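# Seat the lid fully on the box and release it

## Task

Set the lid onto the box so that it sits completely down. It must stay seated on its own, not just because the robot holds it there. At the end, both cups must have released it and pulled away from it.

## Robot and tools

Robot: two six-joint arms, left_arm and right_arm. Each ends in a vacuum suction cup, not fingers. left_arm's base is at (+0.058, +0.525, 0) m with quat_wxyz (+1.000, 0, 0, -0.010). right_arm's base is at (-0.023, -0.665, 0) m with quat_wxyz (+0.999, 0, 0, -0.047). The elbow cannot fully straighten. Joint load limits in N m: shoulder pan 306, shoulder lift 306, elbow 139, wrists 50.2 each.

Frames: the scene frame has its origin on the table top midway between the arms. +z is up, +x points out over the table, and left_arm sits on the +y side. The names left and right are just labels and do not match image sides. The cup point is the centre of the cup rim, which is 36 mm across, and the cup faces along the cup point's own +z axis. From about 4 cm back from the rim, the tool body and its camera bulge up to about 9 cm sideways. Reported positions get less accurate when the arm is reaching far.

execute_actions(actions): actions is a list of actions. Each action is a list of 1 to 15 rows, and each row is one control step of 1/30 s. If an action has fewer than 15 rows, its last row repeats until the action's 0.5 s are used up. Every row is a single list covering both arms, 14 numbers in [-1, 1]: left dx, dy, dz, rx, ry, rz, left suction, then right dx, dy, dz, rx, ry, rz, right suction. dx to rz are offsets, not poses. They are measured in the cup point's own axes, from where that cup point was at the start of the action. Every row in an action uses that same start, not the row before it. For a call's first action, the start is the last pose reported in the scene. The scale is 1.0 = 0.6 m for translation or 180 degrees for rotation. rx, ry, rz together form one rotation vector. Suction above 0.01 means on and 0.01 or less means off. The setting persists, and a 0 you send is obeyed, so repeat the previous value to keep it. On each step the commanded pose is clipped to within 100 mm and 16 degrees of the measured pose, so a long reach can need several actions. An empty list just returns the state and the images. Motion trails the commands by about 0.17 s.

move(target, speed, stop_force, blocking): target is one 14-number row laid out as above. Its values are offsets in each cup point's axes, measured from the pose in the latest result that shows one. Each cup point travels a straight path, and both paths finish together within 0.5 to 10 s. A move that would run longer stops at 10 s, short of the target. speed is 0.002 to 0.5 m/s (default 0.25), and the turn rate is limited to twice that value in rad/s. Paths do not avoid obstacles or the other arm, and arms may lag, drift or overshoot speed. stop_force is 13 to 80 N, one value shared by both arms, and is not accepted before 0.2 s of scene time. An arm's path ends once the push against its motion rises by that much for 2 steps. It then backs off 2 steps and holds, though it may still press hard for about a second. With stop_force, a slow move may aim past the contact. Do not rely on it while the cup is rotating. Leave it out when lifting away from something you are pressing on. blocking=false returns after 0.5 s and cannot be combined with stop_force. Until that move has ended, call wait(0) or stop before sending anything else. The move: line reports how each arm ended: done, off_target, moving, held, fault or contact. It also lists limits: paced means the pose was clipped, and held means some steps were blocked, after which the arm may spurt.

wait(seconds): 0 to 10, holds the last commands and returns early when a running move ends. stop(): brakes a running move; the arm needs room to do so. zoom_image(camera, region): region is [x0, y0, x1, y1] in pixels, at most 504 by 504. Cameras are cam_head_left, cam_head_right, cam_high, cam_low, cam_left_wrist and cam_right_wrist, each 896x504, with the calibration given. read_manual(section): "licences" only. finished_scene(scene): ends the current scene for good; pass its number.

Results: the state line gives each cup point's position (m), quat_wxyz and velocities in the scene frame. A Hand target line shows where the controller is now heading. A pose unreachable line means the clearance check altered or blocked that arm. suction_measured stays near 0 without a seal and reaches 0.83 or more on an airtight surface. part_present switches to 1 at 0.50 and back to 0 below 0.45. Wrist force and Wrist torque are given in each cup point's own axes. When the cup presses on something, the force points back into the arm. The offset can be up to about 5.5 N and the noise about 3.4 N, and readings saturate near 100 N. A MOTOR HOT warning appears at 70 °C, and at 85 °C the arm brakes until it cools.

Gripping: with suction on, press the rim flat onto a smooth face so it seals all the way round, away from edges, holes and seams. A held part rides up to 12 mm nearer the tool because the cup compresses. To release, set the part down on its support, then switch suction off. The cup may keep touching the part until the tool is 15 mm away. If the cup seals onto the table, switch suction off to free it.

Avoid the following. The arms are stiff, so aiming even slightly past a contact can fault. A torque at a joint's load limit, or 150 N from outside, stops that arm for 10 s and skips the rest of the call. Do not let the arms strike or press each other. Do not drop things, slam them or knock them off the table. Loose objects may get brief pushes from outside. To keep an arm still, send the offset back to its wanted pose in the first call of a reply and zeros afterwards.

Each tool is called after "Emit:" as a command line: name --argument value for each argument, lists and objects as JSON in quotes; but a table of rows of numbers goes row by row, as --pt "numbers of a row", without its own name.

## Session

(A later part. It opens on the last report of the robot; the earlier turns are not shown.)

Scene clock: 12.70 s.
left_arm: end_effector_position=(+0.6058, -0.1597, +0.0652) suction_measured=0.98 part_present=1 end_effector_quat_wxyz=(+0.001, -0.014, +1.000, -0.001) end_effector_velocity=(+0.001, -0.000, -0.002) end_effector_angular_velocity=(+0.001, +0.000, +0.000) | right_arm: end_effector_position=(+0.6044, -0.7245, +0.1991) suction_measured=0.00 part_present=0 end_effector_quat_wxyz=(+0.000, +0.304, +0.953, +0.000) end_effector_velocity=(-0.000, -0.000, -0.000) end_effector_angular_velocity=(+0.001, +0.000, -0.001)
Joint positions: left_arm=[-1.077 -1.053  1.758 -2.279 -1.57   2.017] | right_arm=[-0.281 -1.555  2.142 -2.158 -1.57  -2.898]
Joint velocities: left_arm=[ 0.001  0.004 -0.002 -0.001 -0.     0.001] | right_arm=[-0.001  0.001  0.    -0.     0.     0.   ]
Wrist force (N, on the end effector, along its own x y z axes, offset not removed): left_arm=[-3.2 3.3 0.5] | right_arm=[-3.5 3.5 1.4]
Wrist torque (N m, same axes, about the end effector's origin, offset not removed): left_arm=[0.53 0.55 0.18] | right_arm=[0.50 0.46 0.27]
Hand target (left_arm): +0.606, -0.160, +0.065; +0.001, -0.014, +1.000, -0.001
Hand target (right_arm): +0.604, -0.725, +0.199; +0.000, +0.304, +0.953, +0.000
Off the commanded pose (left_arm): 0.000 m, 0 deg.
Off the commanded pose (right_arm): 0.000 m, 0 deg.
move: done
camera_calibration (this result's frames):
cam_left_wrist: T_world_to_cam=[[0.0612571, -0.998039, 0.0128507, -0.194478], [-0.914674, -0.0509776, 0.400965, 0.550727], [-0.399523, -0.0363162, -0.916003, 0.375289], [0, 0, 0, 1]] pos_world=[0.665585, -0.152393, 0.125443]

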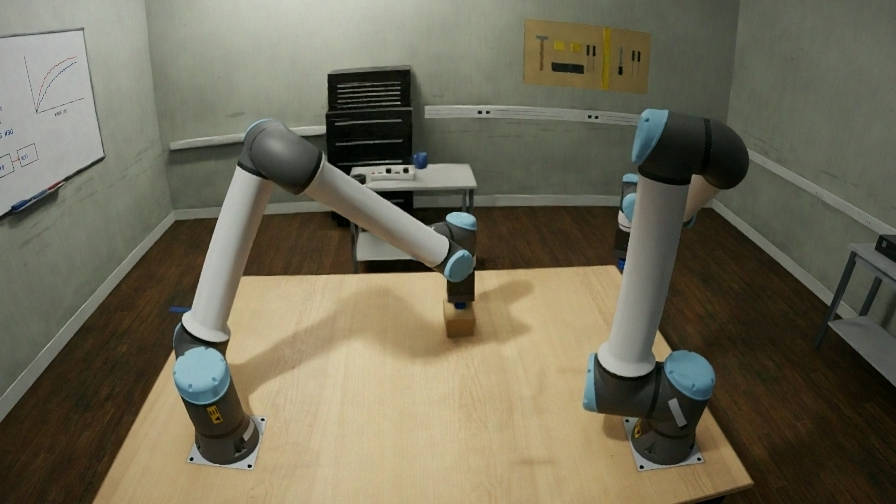

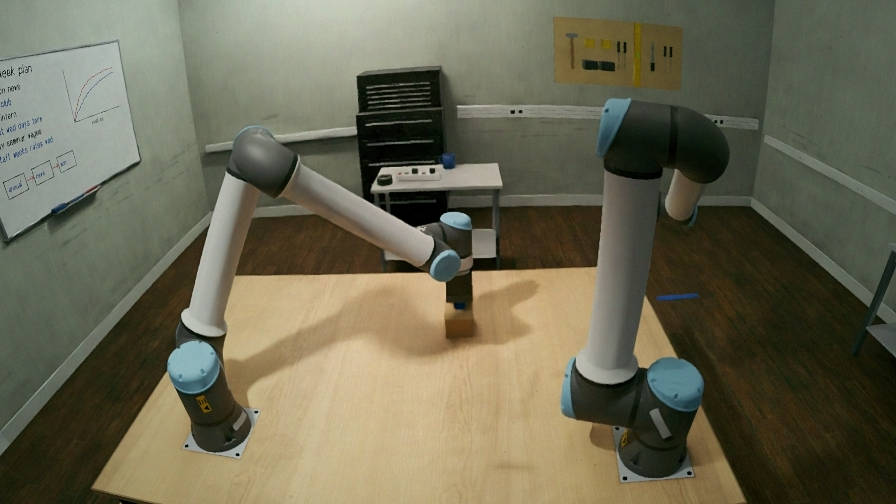

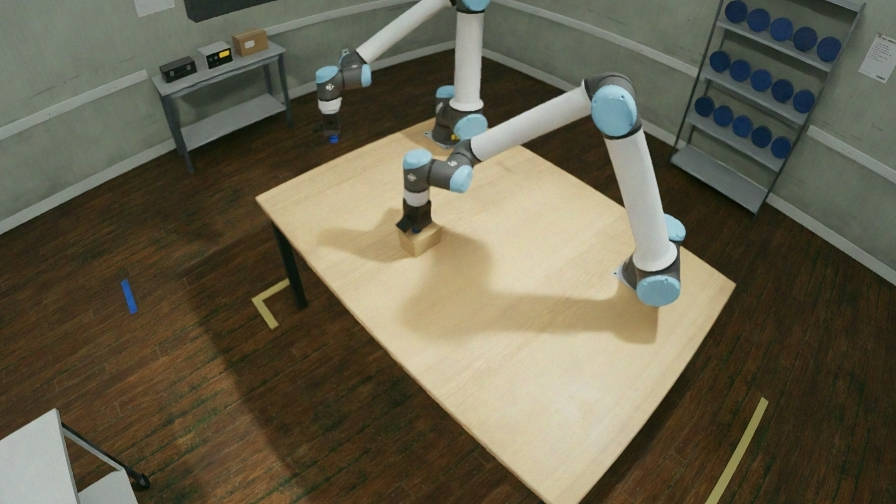

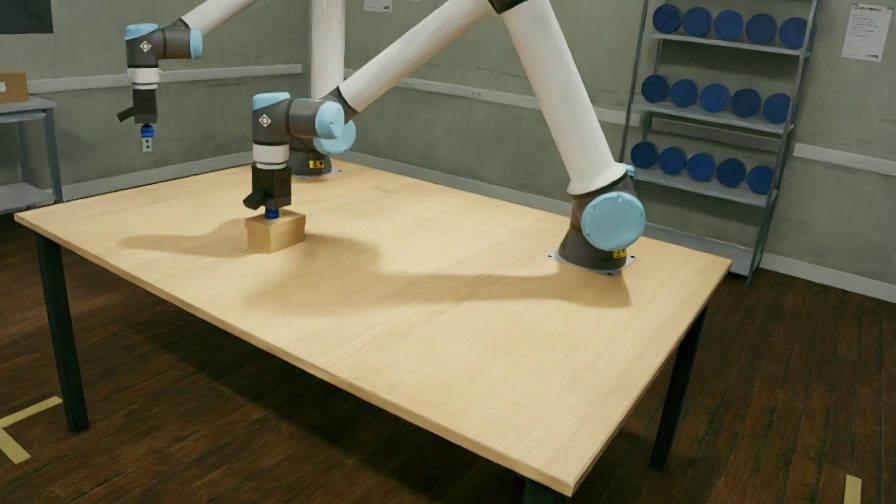

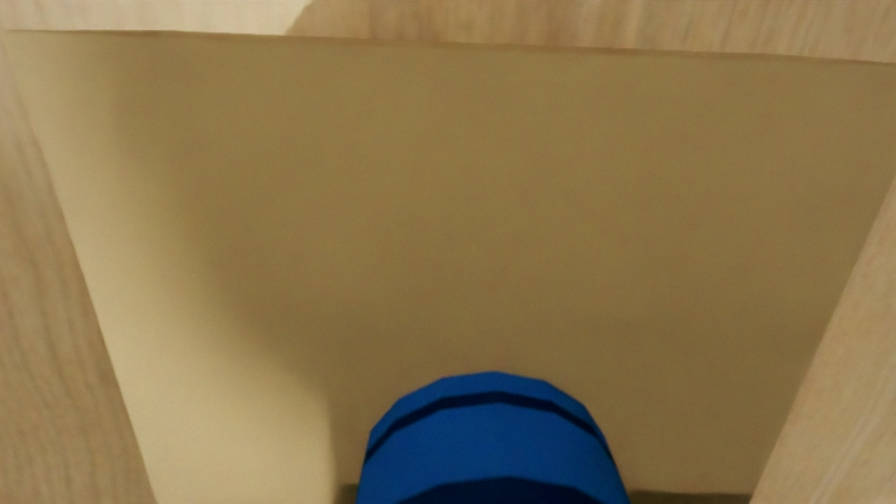

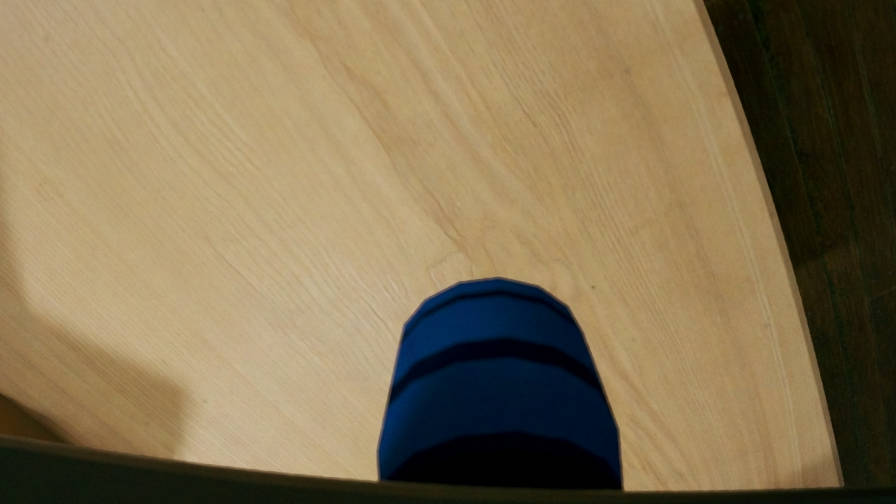

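Emit:
move --target '[0.0012,0,0.003,0,0,0,1,0,0,0,0,0,0,0]' --speed 0.02

Emit:
move --target '[0,0,0.06,0,0,0,1,0,0,0,0,0,0,0]' --speed 0.01 --stop_force 15

Emit:
zoom_image --camera "cam_low" --region '[235, 195, 315, 260]'

Scene clock: 13.60 s.
left_arm: end_effector_position=(+0.6052, -0.1598, +0.0636) suction_measured=0.98 part_present=1 end_effector_quat_wxyz=(+0.001, -0.014, +1.000, -0.001) end_effector_velocity=(-0.001, -0.000, -0.001) end_effector_angular_velocity=(-0.000, +0.000, -0.001) | right_arm: end_effector_position=(+0.6044, -0.7245, +0.1991) suction_measured=0.00 part_present=0 end_effector_quat_wxyz=(+0.000, +0.304, +0.953, +0.000) end_effector_velocity=(+0.000, +0.001, +0.000) end_effector_angular_velocity=(-0.000, -0.000, +0.001)
Joint positions: left_arm=[-1.077 -1.051  1.76  -2.282 -1.57   2.017] | right_arm=[-0.281 -1.555  2.142 -2.158 -1.57  -2.898]
Joint velocities: left_arm=[-0.001  0.001  0.001 -0.002 -0.    -0.   ] | right_arm=[ 0.001 -0.    -0.    -0.     0.    -0.   ]
Wrist force (N, on the end effector, along its own x y z axes, offset not removed): left_arm=[-4.0 2.1 -10.7] | right_arm=[-4.1 1.1 1.2]
Wrist torque (N m, same axes, about the end effector's origin, offset not removed): left_arm=[0.23 0.39 0.27] | right_arm=[0.15 0.54 0.20]
Hand target (left_arm): +0.605, -0.160, +0.063; +0.001, -0.014, +1.000, -0.001
Hand target (right_arm): +0.604, -0.725, +0.199; +0.000, +0.304, +0.953, +0.000
Off the commanded pose (left_arm): 0.000 m, 0 deg.
Off the commanded pose (right_arm): 0.000 m, 0 deg.
move: done
camera_calibration (this result's frames):
cam_left_wrist: T_world_to_cam=[[0.0613209, -0.998033, 0.0129971, -0.194509], [-0.914699, -0.0509798, 0.400907, 0.550851], [-0.399456, -0.0364724, -0.916026, 0.373495], [0, 0, 0, 1]] pos_world=[0.664986, -0.152422, 0.123819]
cam_right_wrist: T_world_to_cam=[[-0.551548, -0.833258, -0.0384188, -0.257121], [-0.752842, 0.477429, 0.453091, 0.73277], [-0.359199, 0.278825, -0.890636, 0.680603], [0, 0, 0, 1]] pos_world=[0.654318, -0.753862, 0.26428]

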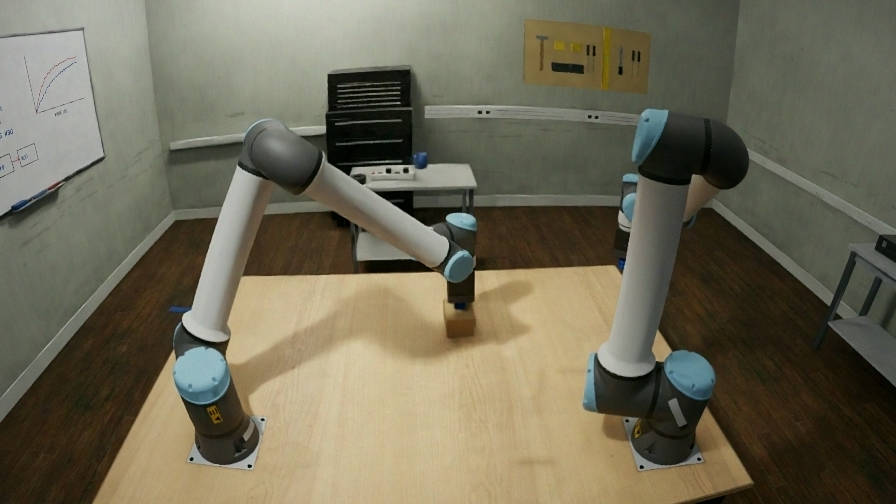

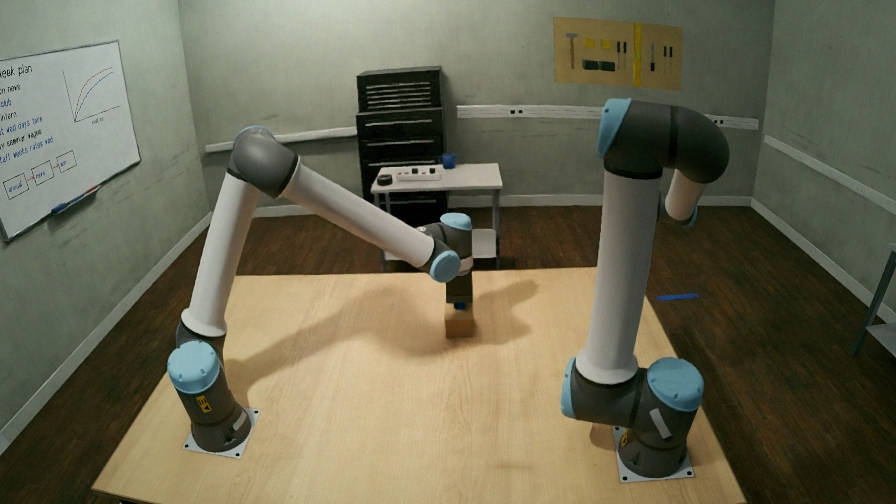

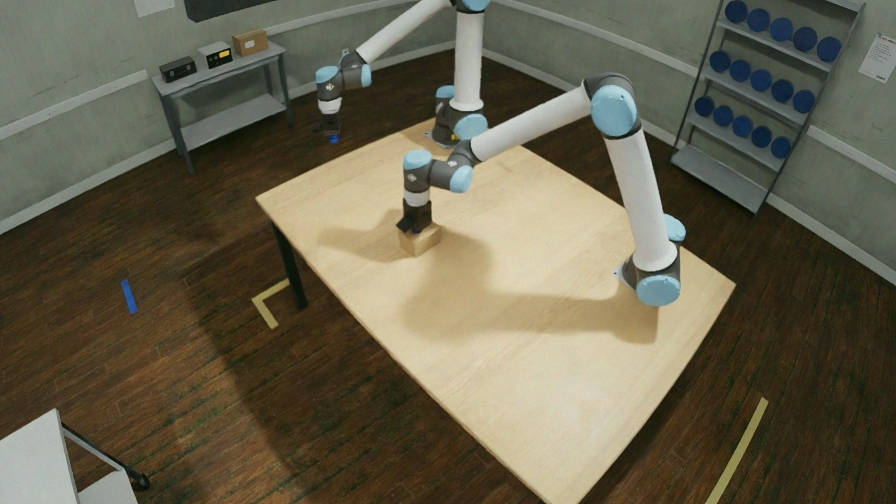

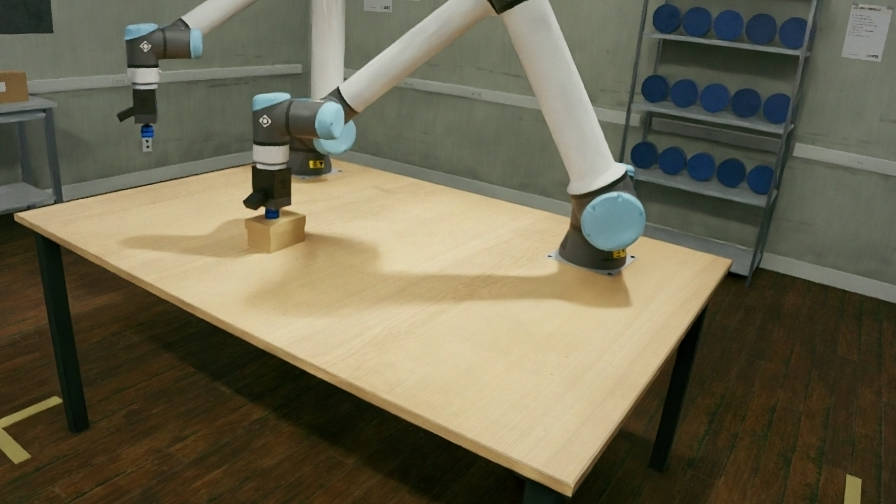

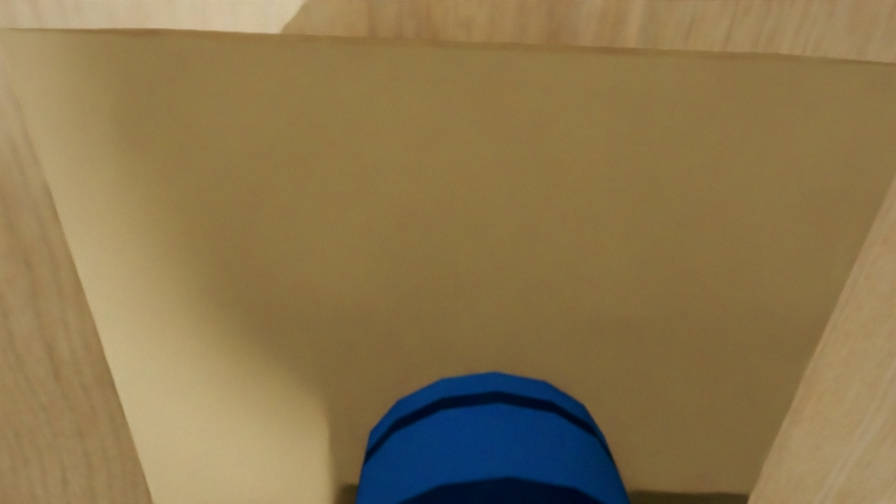

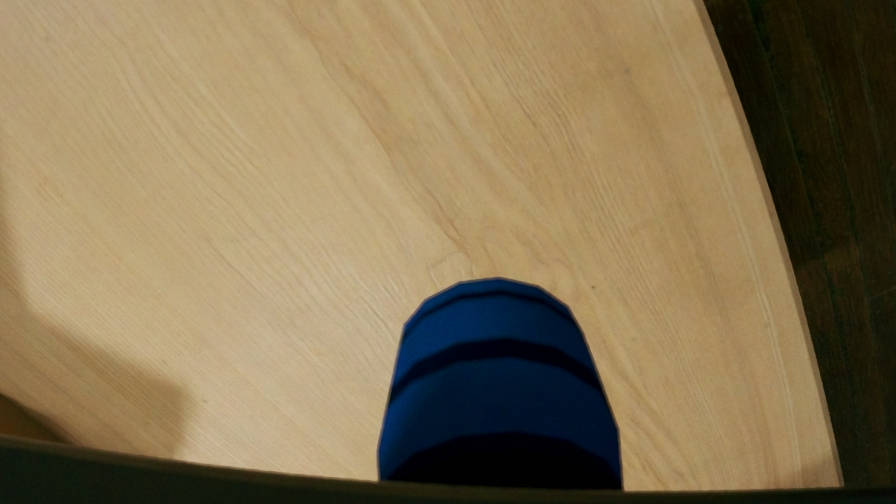

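Scene clock: 14.70 s.
left_arm: end_effector_position=(+0.6052, -0.1598, +0.0564) suction_measured=0.98 part_present=1 end_effector_quat_wxyz=(+0.001, -0.014, +1.000, -0.001) end_effector_velocity=(-0.001, +0.002, +0.002) end_effector_angular_velocity=(+0.004, +0.002, +0.000) | right_arm: end_effector_position=(+0.6044, -0.7245, +0.1991) suction_measured=0.00 part_present=0 end_effector_quat_wxyz=(+0.000, +0.304, +0.953, +0.000) end_effector_velocity=(-0.000, +0.000, +0.001) end_effector_angular_velocity=(-0.000, -0.001, +0.001)
Joint positions: left_arm=[-1.077 -1.044  1.763 -2.293 -1.57   2.017] | right_arm=[-0.281 -1.555  2.142 -2.158 -1.57  -2.898]
Joint velocities: left_arm=[ 0.    -0.004  0.     0.007 -0.     0.   ] | right_arm=[-0.    -0.001  0.    -0.     0.    -0.001]
Wrist force (N, on the end effector, along its own x y z axes, offset not removed): left_arm=[-4.0 -5.7 -28.2] | right_arm=[-2.8 0.4 0.8]
Wrist torque (N m, same axes, about the end effector's origin, offset not removed): left_arm=[-0.36 0.42 0.17] | right_arm=[-0.05 0.31 0.18]
Hand target (left_arm): +0.605, -0.160, +0.057; +0.001, -0.014, +1.000, -0.001
Hand target (right_arm): +0.604, -0.725, +0.199; +0.000, +0.304, +0.953, +0.000
Off the commanded pose (left_arm): 0.029 m, 0 deg.
Off the commanded pose (right_arm): 0.000 m, 0 deg.
move: contact (left_arm)
camera_calibration (this result's frames):
cam_left_wrist: T_world_to_cam=[[0.0613079, -0.998033, 0.0130752, -0.194449], [-0.914715, -0.0509379, 0.400876, 0.553727], [-0.399421, -0.0365369, -0.916039, 0.366902], [0, 0, 0, 1]] pos_world=[0.664972, -0.152455, 0.116664]
cam_right_wrist: T_world_to_cam=[[-0.551548, -0.833258, -0.038419, -0.257121], [-0.752842, 0.477428, 0.453091, 0.73277], [-0.359199, 0.278825, -0.890636, 0.680603], [0, 0, 0, 1]] pos_world=[0.654318, -0.753862, 0.26428]

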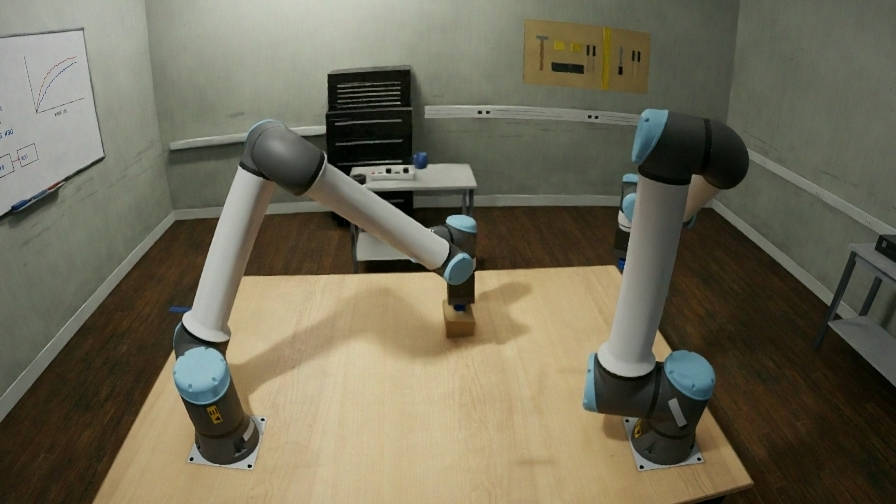

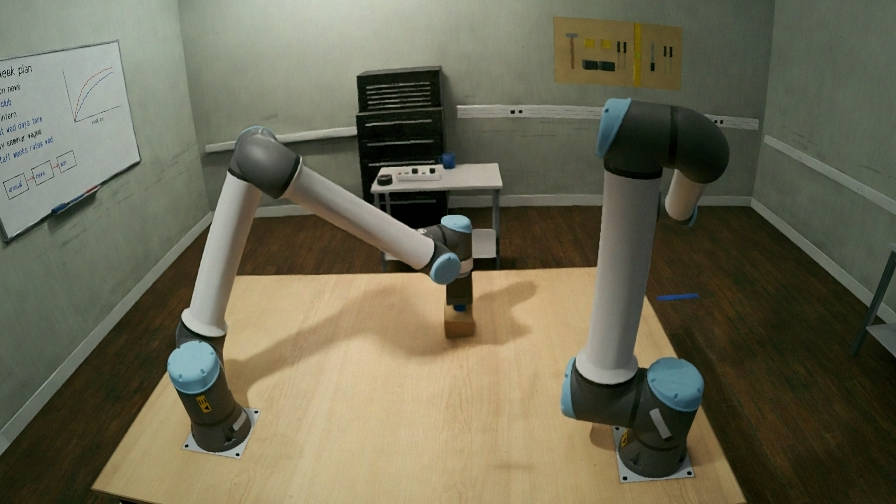

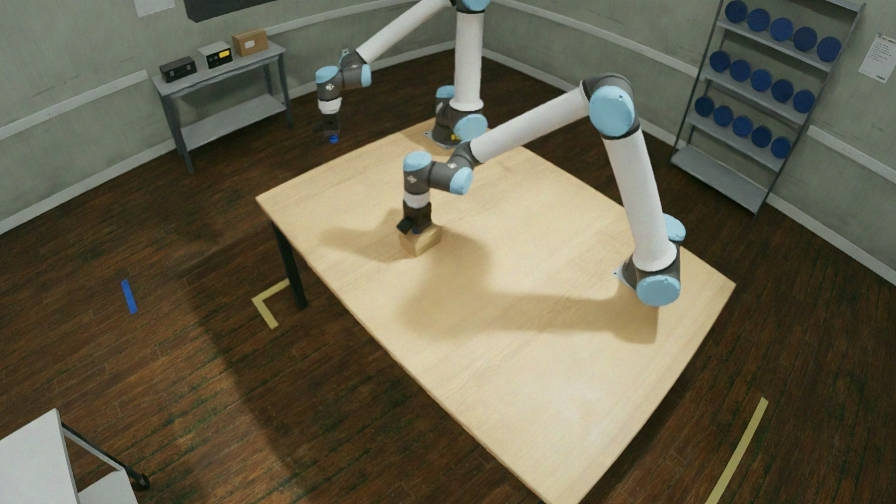

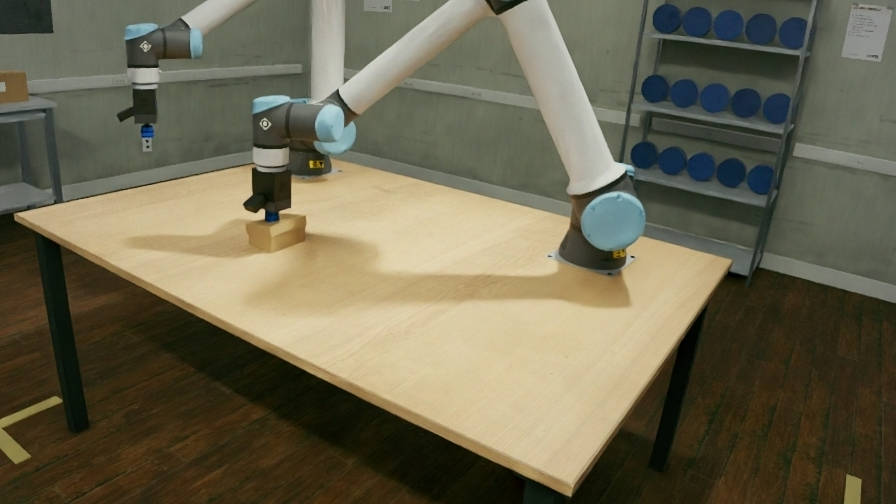

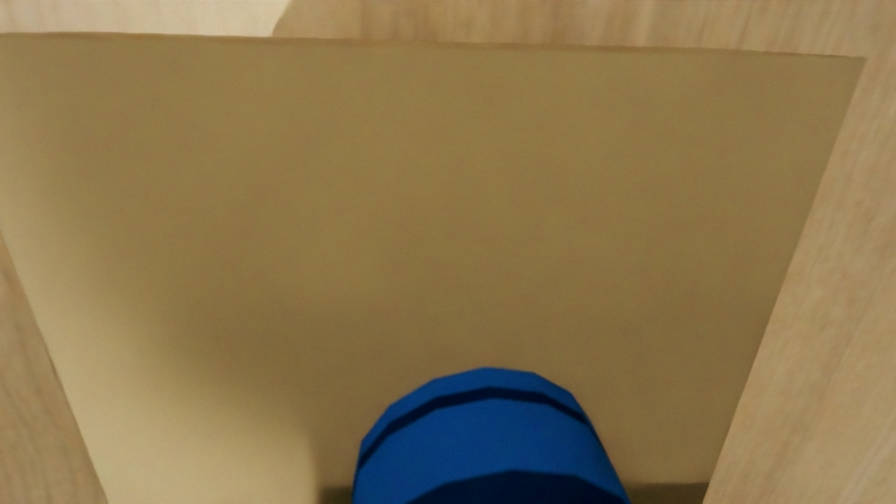

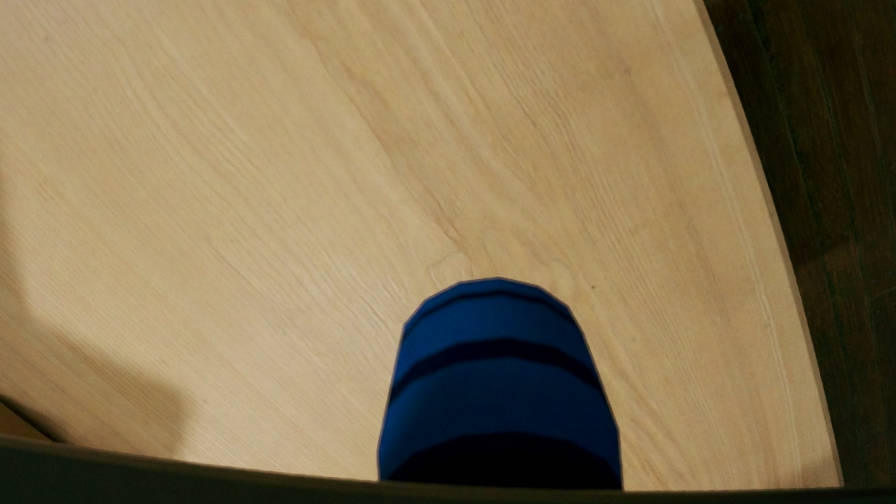

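Region (235, 195, 315, 260) of cam_low's 896x504 image, scaled by 6.300, with more detail than that image has; it fills the top 410 rows of this view, and the rest is white.

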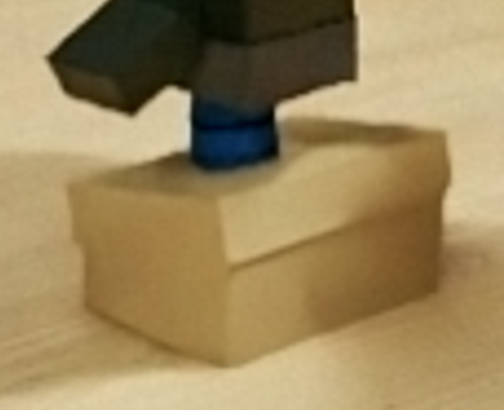

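Emit:
move --target '[0,0.0025,-0.009,0,0,0,1,0,0,0,0,0,0,0]' --speed 0.02

Emit:
move --target '[0,0,0.06,0,0,0,1,0,0,0,0,0,0,0]' --speed 0.01 --stop_force 15

Emit:
zoom_image --camera "cam_low" --region '[235, 195, 315, 260]'

Scene clock: 15.70 s.
left_arm: end_effector_position=(+0.6051, -0.1584, +0.0615) suction_measured=0.98 part_present=1 end_effector_quat_wxyz=(+0.001, -0.014, +1.000, -0.001) end_effector_velocity=(+0.000, +0.001, +0.002) end_effector_angular_velocity=(-0.000, +0.000, +0.000) | right_arm: end_effector_position=(+0.6044, -0.7245, +0.1991) suction_measured=0.00 part_present=0 end_effector_quat_wxyz=(+0.000, +0.304, +0.953, +0.000) end_effector_velocity=(+0.000, +0.000, -0.000) end_effector_angular_velocity=(+0.000, +0.001, -0.000)
Joint positions: left_arm=[-1.077 -1.051  1.763 -2.286 -1.57   2.017] | right_arm=[-0.281 -1.555  2.142 -2.158 -1.57  -2.898]
Joint velocities: left_arm=[ 0.001 -0.003  0.     0.003 -0.     0.   ] | right_arm=[ 0.     0.001  0.    -0.    -0.     0.   ]
Wrist force (N, on the end effector, along its own x y z axes, offset not removed): left_arm=[-3.8 3.4 -9.3] | right_arm=[-4.4 1.9 4.6]
Wrist torque (N m, same axes, about the end effector's origin, offset not removed): left_arm=[0.17 0.67 0.16] | right_arm=[0.22 0.55 0.21]
Hand target (left_arm): +0.605, -0.158, +0.062; +0.001, -0.014, +1.000, -0.001
Hand target (right_arm): +0.604, -0.725, +0.199; +0.000, +0.304, +0.953, +0.000
Off the commanded pose (left_arm): 0.000 m, 0 deg.
Off the commanded pose (right_arm): 0.000 m, 0 deg.
move: done
camera_calibration (this result's frames):
cam_left_wrist: T_world_to_cam=[[0.0612651, -0.998036, 0.013062, -0.193087], [-0.914716, -0.0509039, 0.400879, 0.551688], [-0.399427, -0.0365079, -0.916038, 0.371609], [0, 0, 0, 1]] pos_world=[0.664897, -0.151058, 0.12177]
cam_right_wrist: T_world_to_cam=[[-0.551548, -0.833258, -0.0384191, -0.25712], [-0.752842, 0.477429, 0.453091, 0.73277], [-0.359199, 0.278825, -0.890636, 0.680603], [0, 0, 0, 1]] pos_world=[0.654318, -0.753862, 0.26428]

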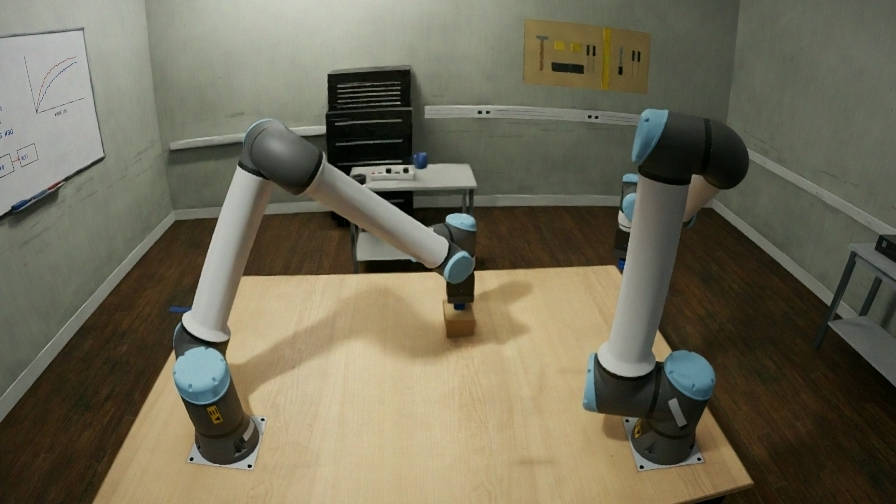

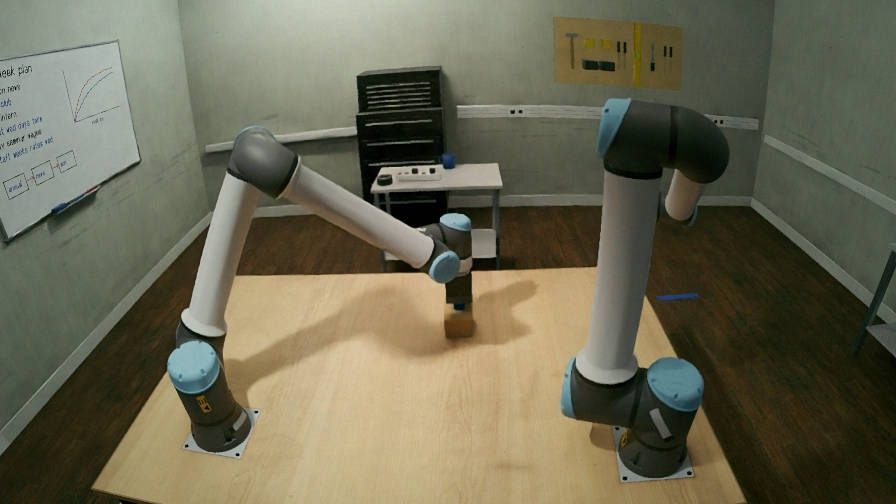

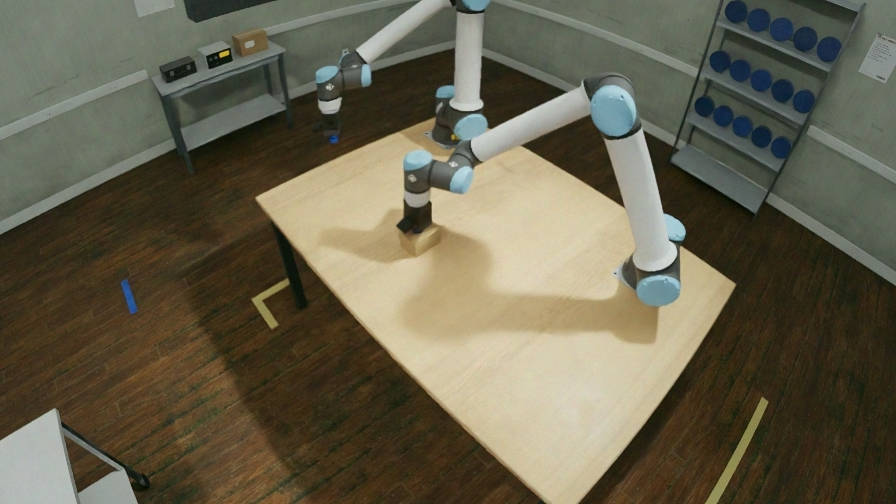

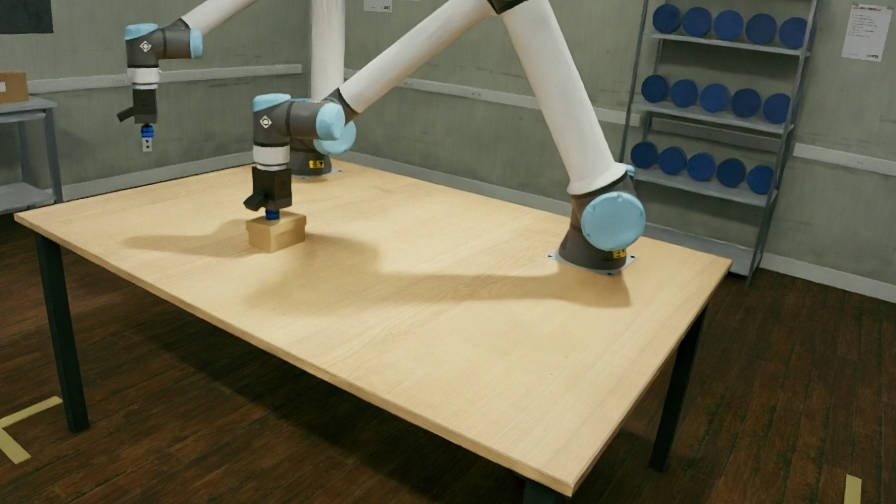

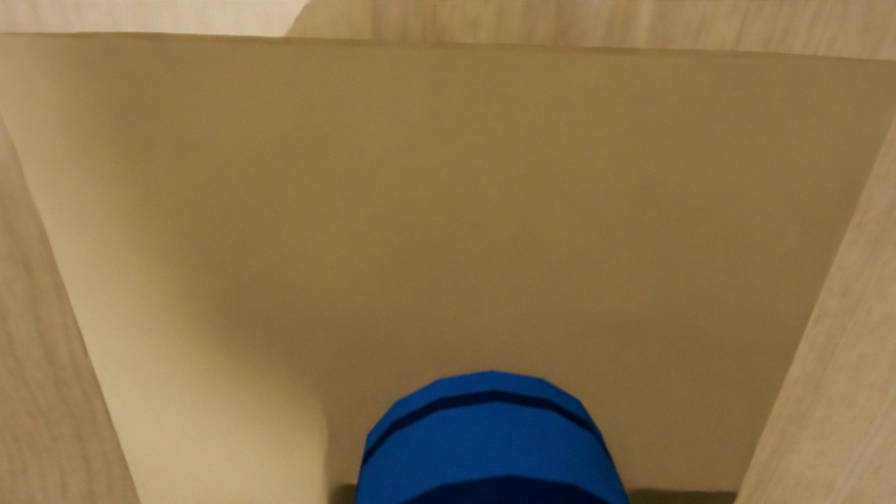

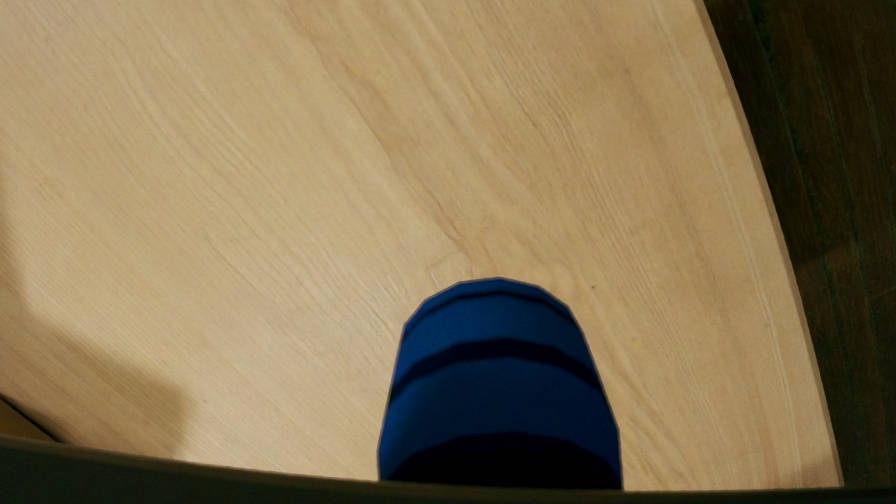

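Scene clock: 16.60 s.
left_arm: end_effector_position=(+0.6051, -0.1585, +0.0565) suction_measured=0.98 part_present=1 end_effector_quat_wxyz=(+0.001, -0.014, +1.000, -0.001) end_effector_velocity=(-0.001, +0.001, +0.002) end_effector_angular_velocity=(+0.004, +0.002, -0.000) | right_arm: end_effector_position=(+0.6044, -0.7245, +0.1991) suction_measured=0.00 part_present=0 end_effector_quat_wxyz=(+0.000, +0.304, +0.953, +0.000) end_effector_velocity=(-0.000, +0.000, +0.000) end_effector_angular_velocity=(+0.000, -0.000, -0.001)
Joint positions: left_arm=[-1.077 -1.045  1.765 -2.295 -1.57   2.017] | right_arm=[-0.281 -1.555  2.142 -2.158 -1.57  -2.898]
Joint velocities: left_arm=[-0.    -0.003 -0.     0.008  0.     0.   ] | right_arm=[-0. -0.  0.  0.  0.  0.]
Wrist force (N, on the end effector, along its own x y z axes, offset not removed): left_arm=[-5.2 -11.5 -36.2] | right_arm=[-5.2 2.7 0.6]
Wrist torque (N m, same axes, about the end effector's origin, offset not removed): left_arm=[-0.72 0.95 0.12] | right_arm=[0.39 0.71 0.21]
Hand target (left_arm): +0.605, -0.159, +0.057; +0.001, -0.014, +1.000, -0.002
Hand target (right_arm): +0.604, -0.725, +0.199; +0.000, +0.304, +0.953, +0.000
Off the commanded pose (left_arm): 0.031 m, 0 deg.
Off the commanded pose (right_arm): 0.000 m, 0 deg.
move: contact (left_arm)
camera_calibration (this result's frames):
cam_left_wrist: T_world_to_cam=[[0.0612697, -0.998033, 0.0133088, -0.193103], [-0.914765, -0.0508135, 0.400779, 0.553823], [-0.399314, -0.03673, -0.916078, 0.366867], [0, 0, 0, 1]] pos_world=[0.664944, -0.151106, 0.116688]
cam_right_wrist: T_world_to_cam=[[-0.551548, -0.833258, -0.0384189, -0.257121], [-0.752842, 0.477429, 0.453091, 0.73277], [-0.359199, 0.278825, -0.890636, 0.680603], [0, 0, 0, 1]] pos_world=[0.654318, -0.753862, 0.26428]

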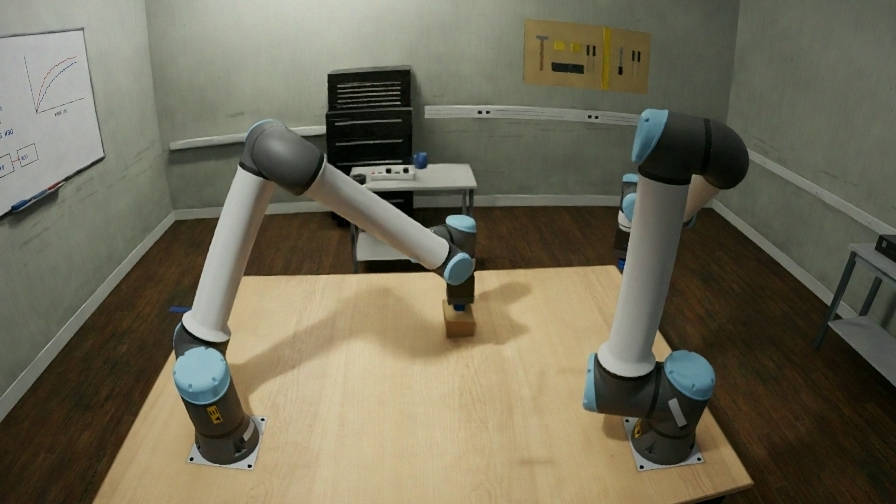

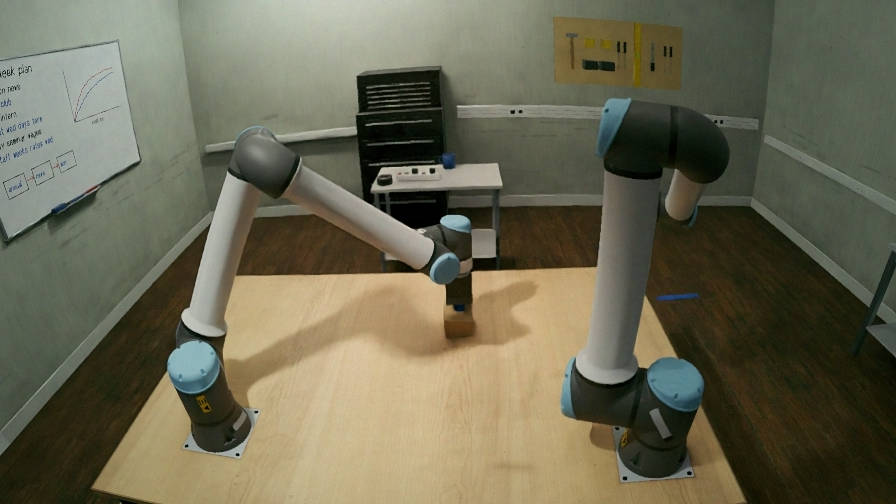

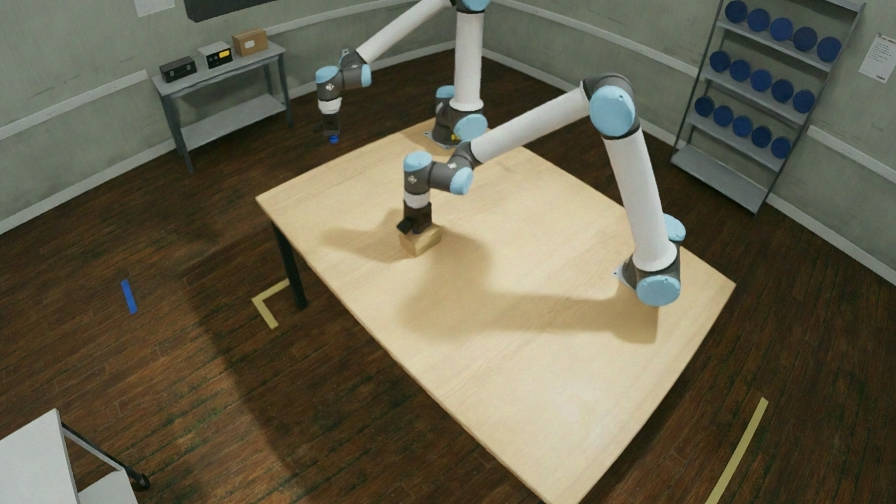

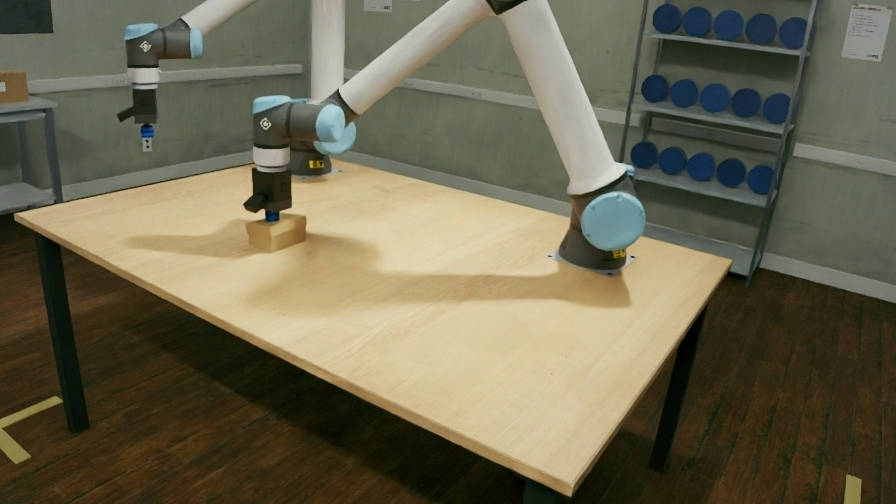

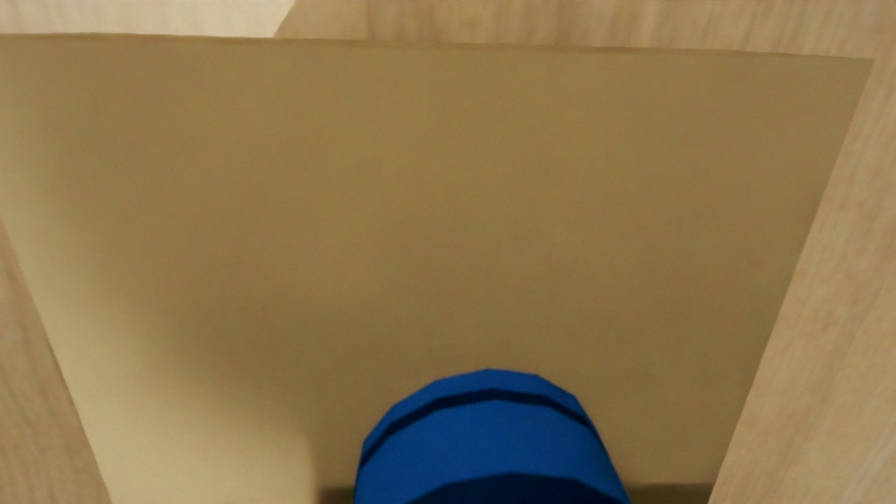

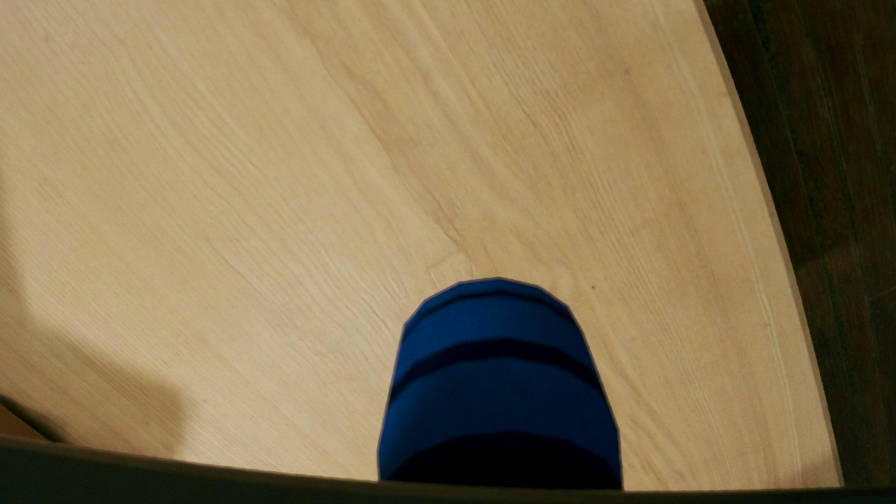

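Region (235, 195, 315, 260) of cam_low's 896x504 image, scaled by 6.300, with more detail than that image has; it fills the top 410 rows of this view, and the rest is white.

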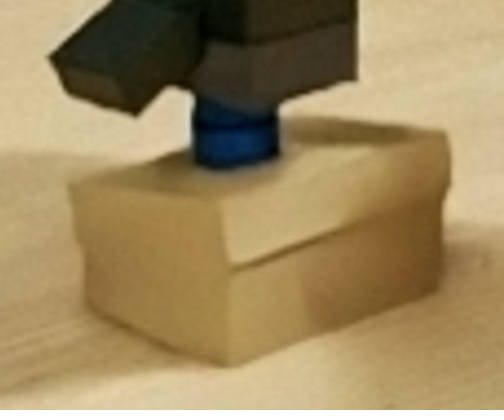

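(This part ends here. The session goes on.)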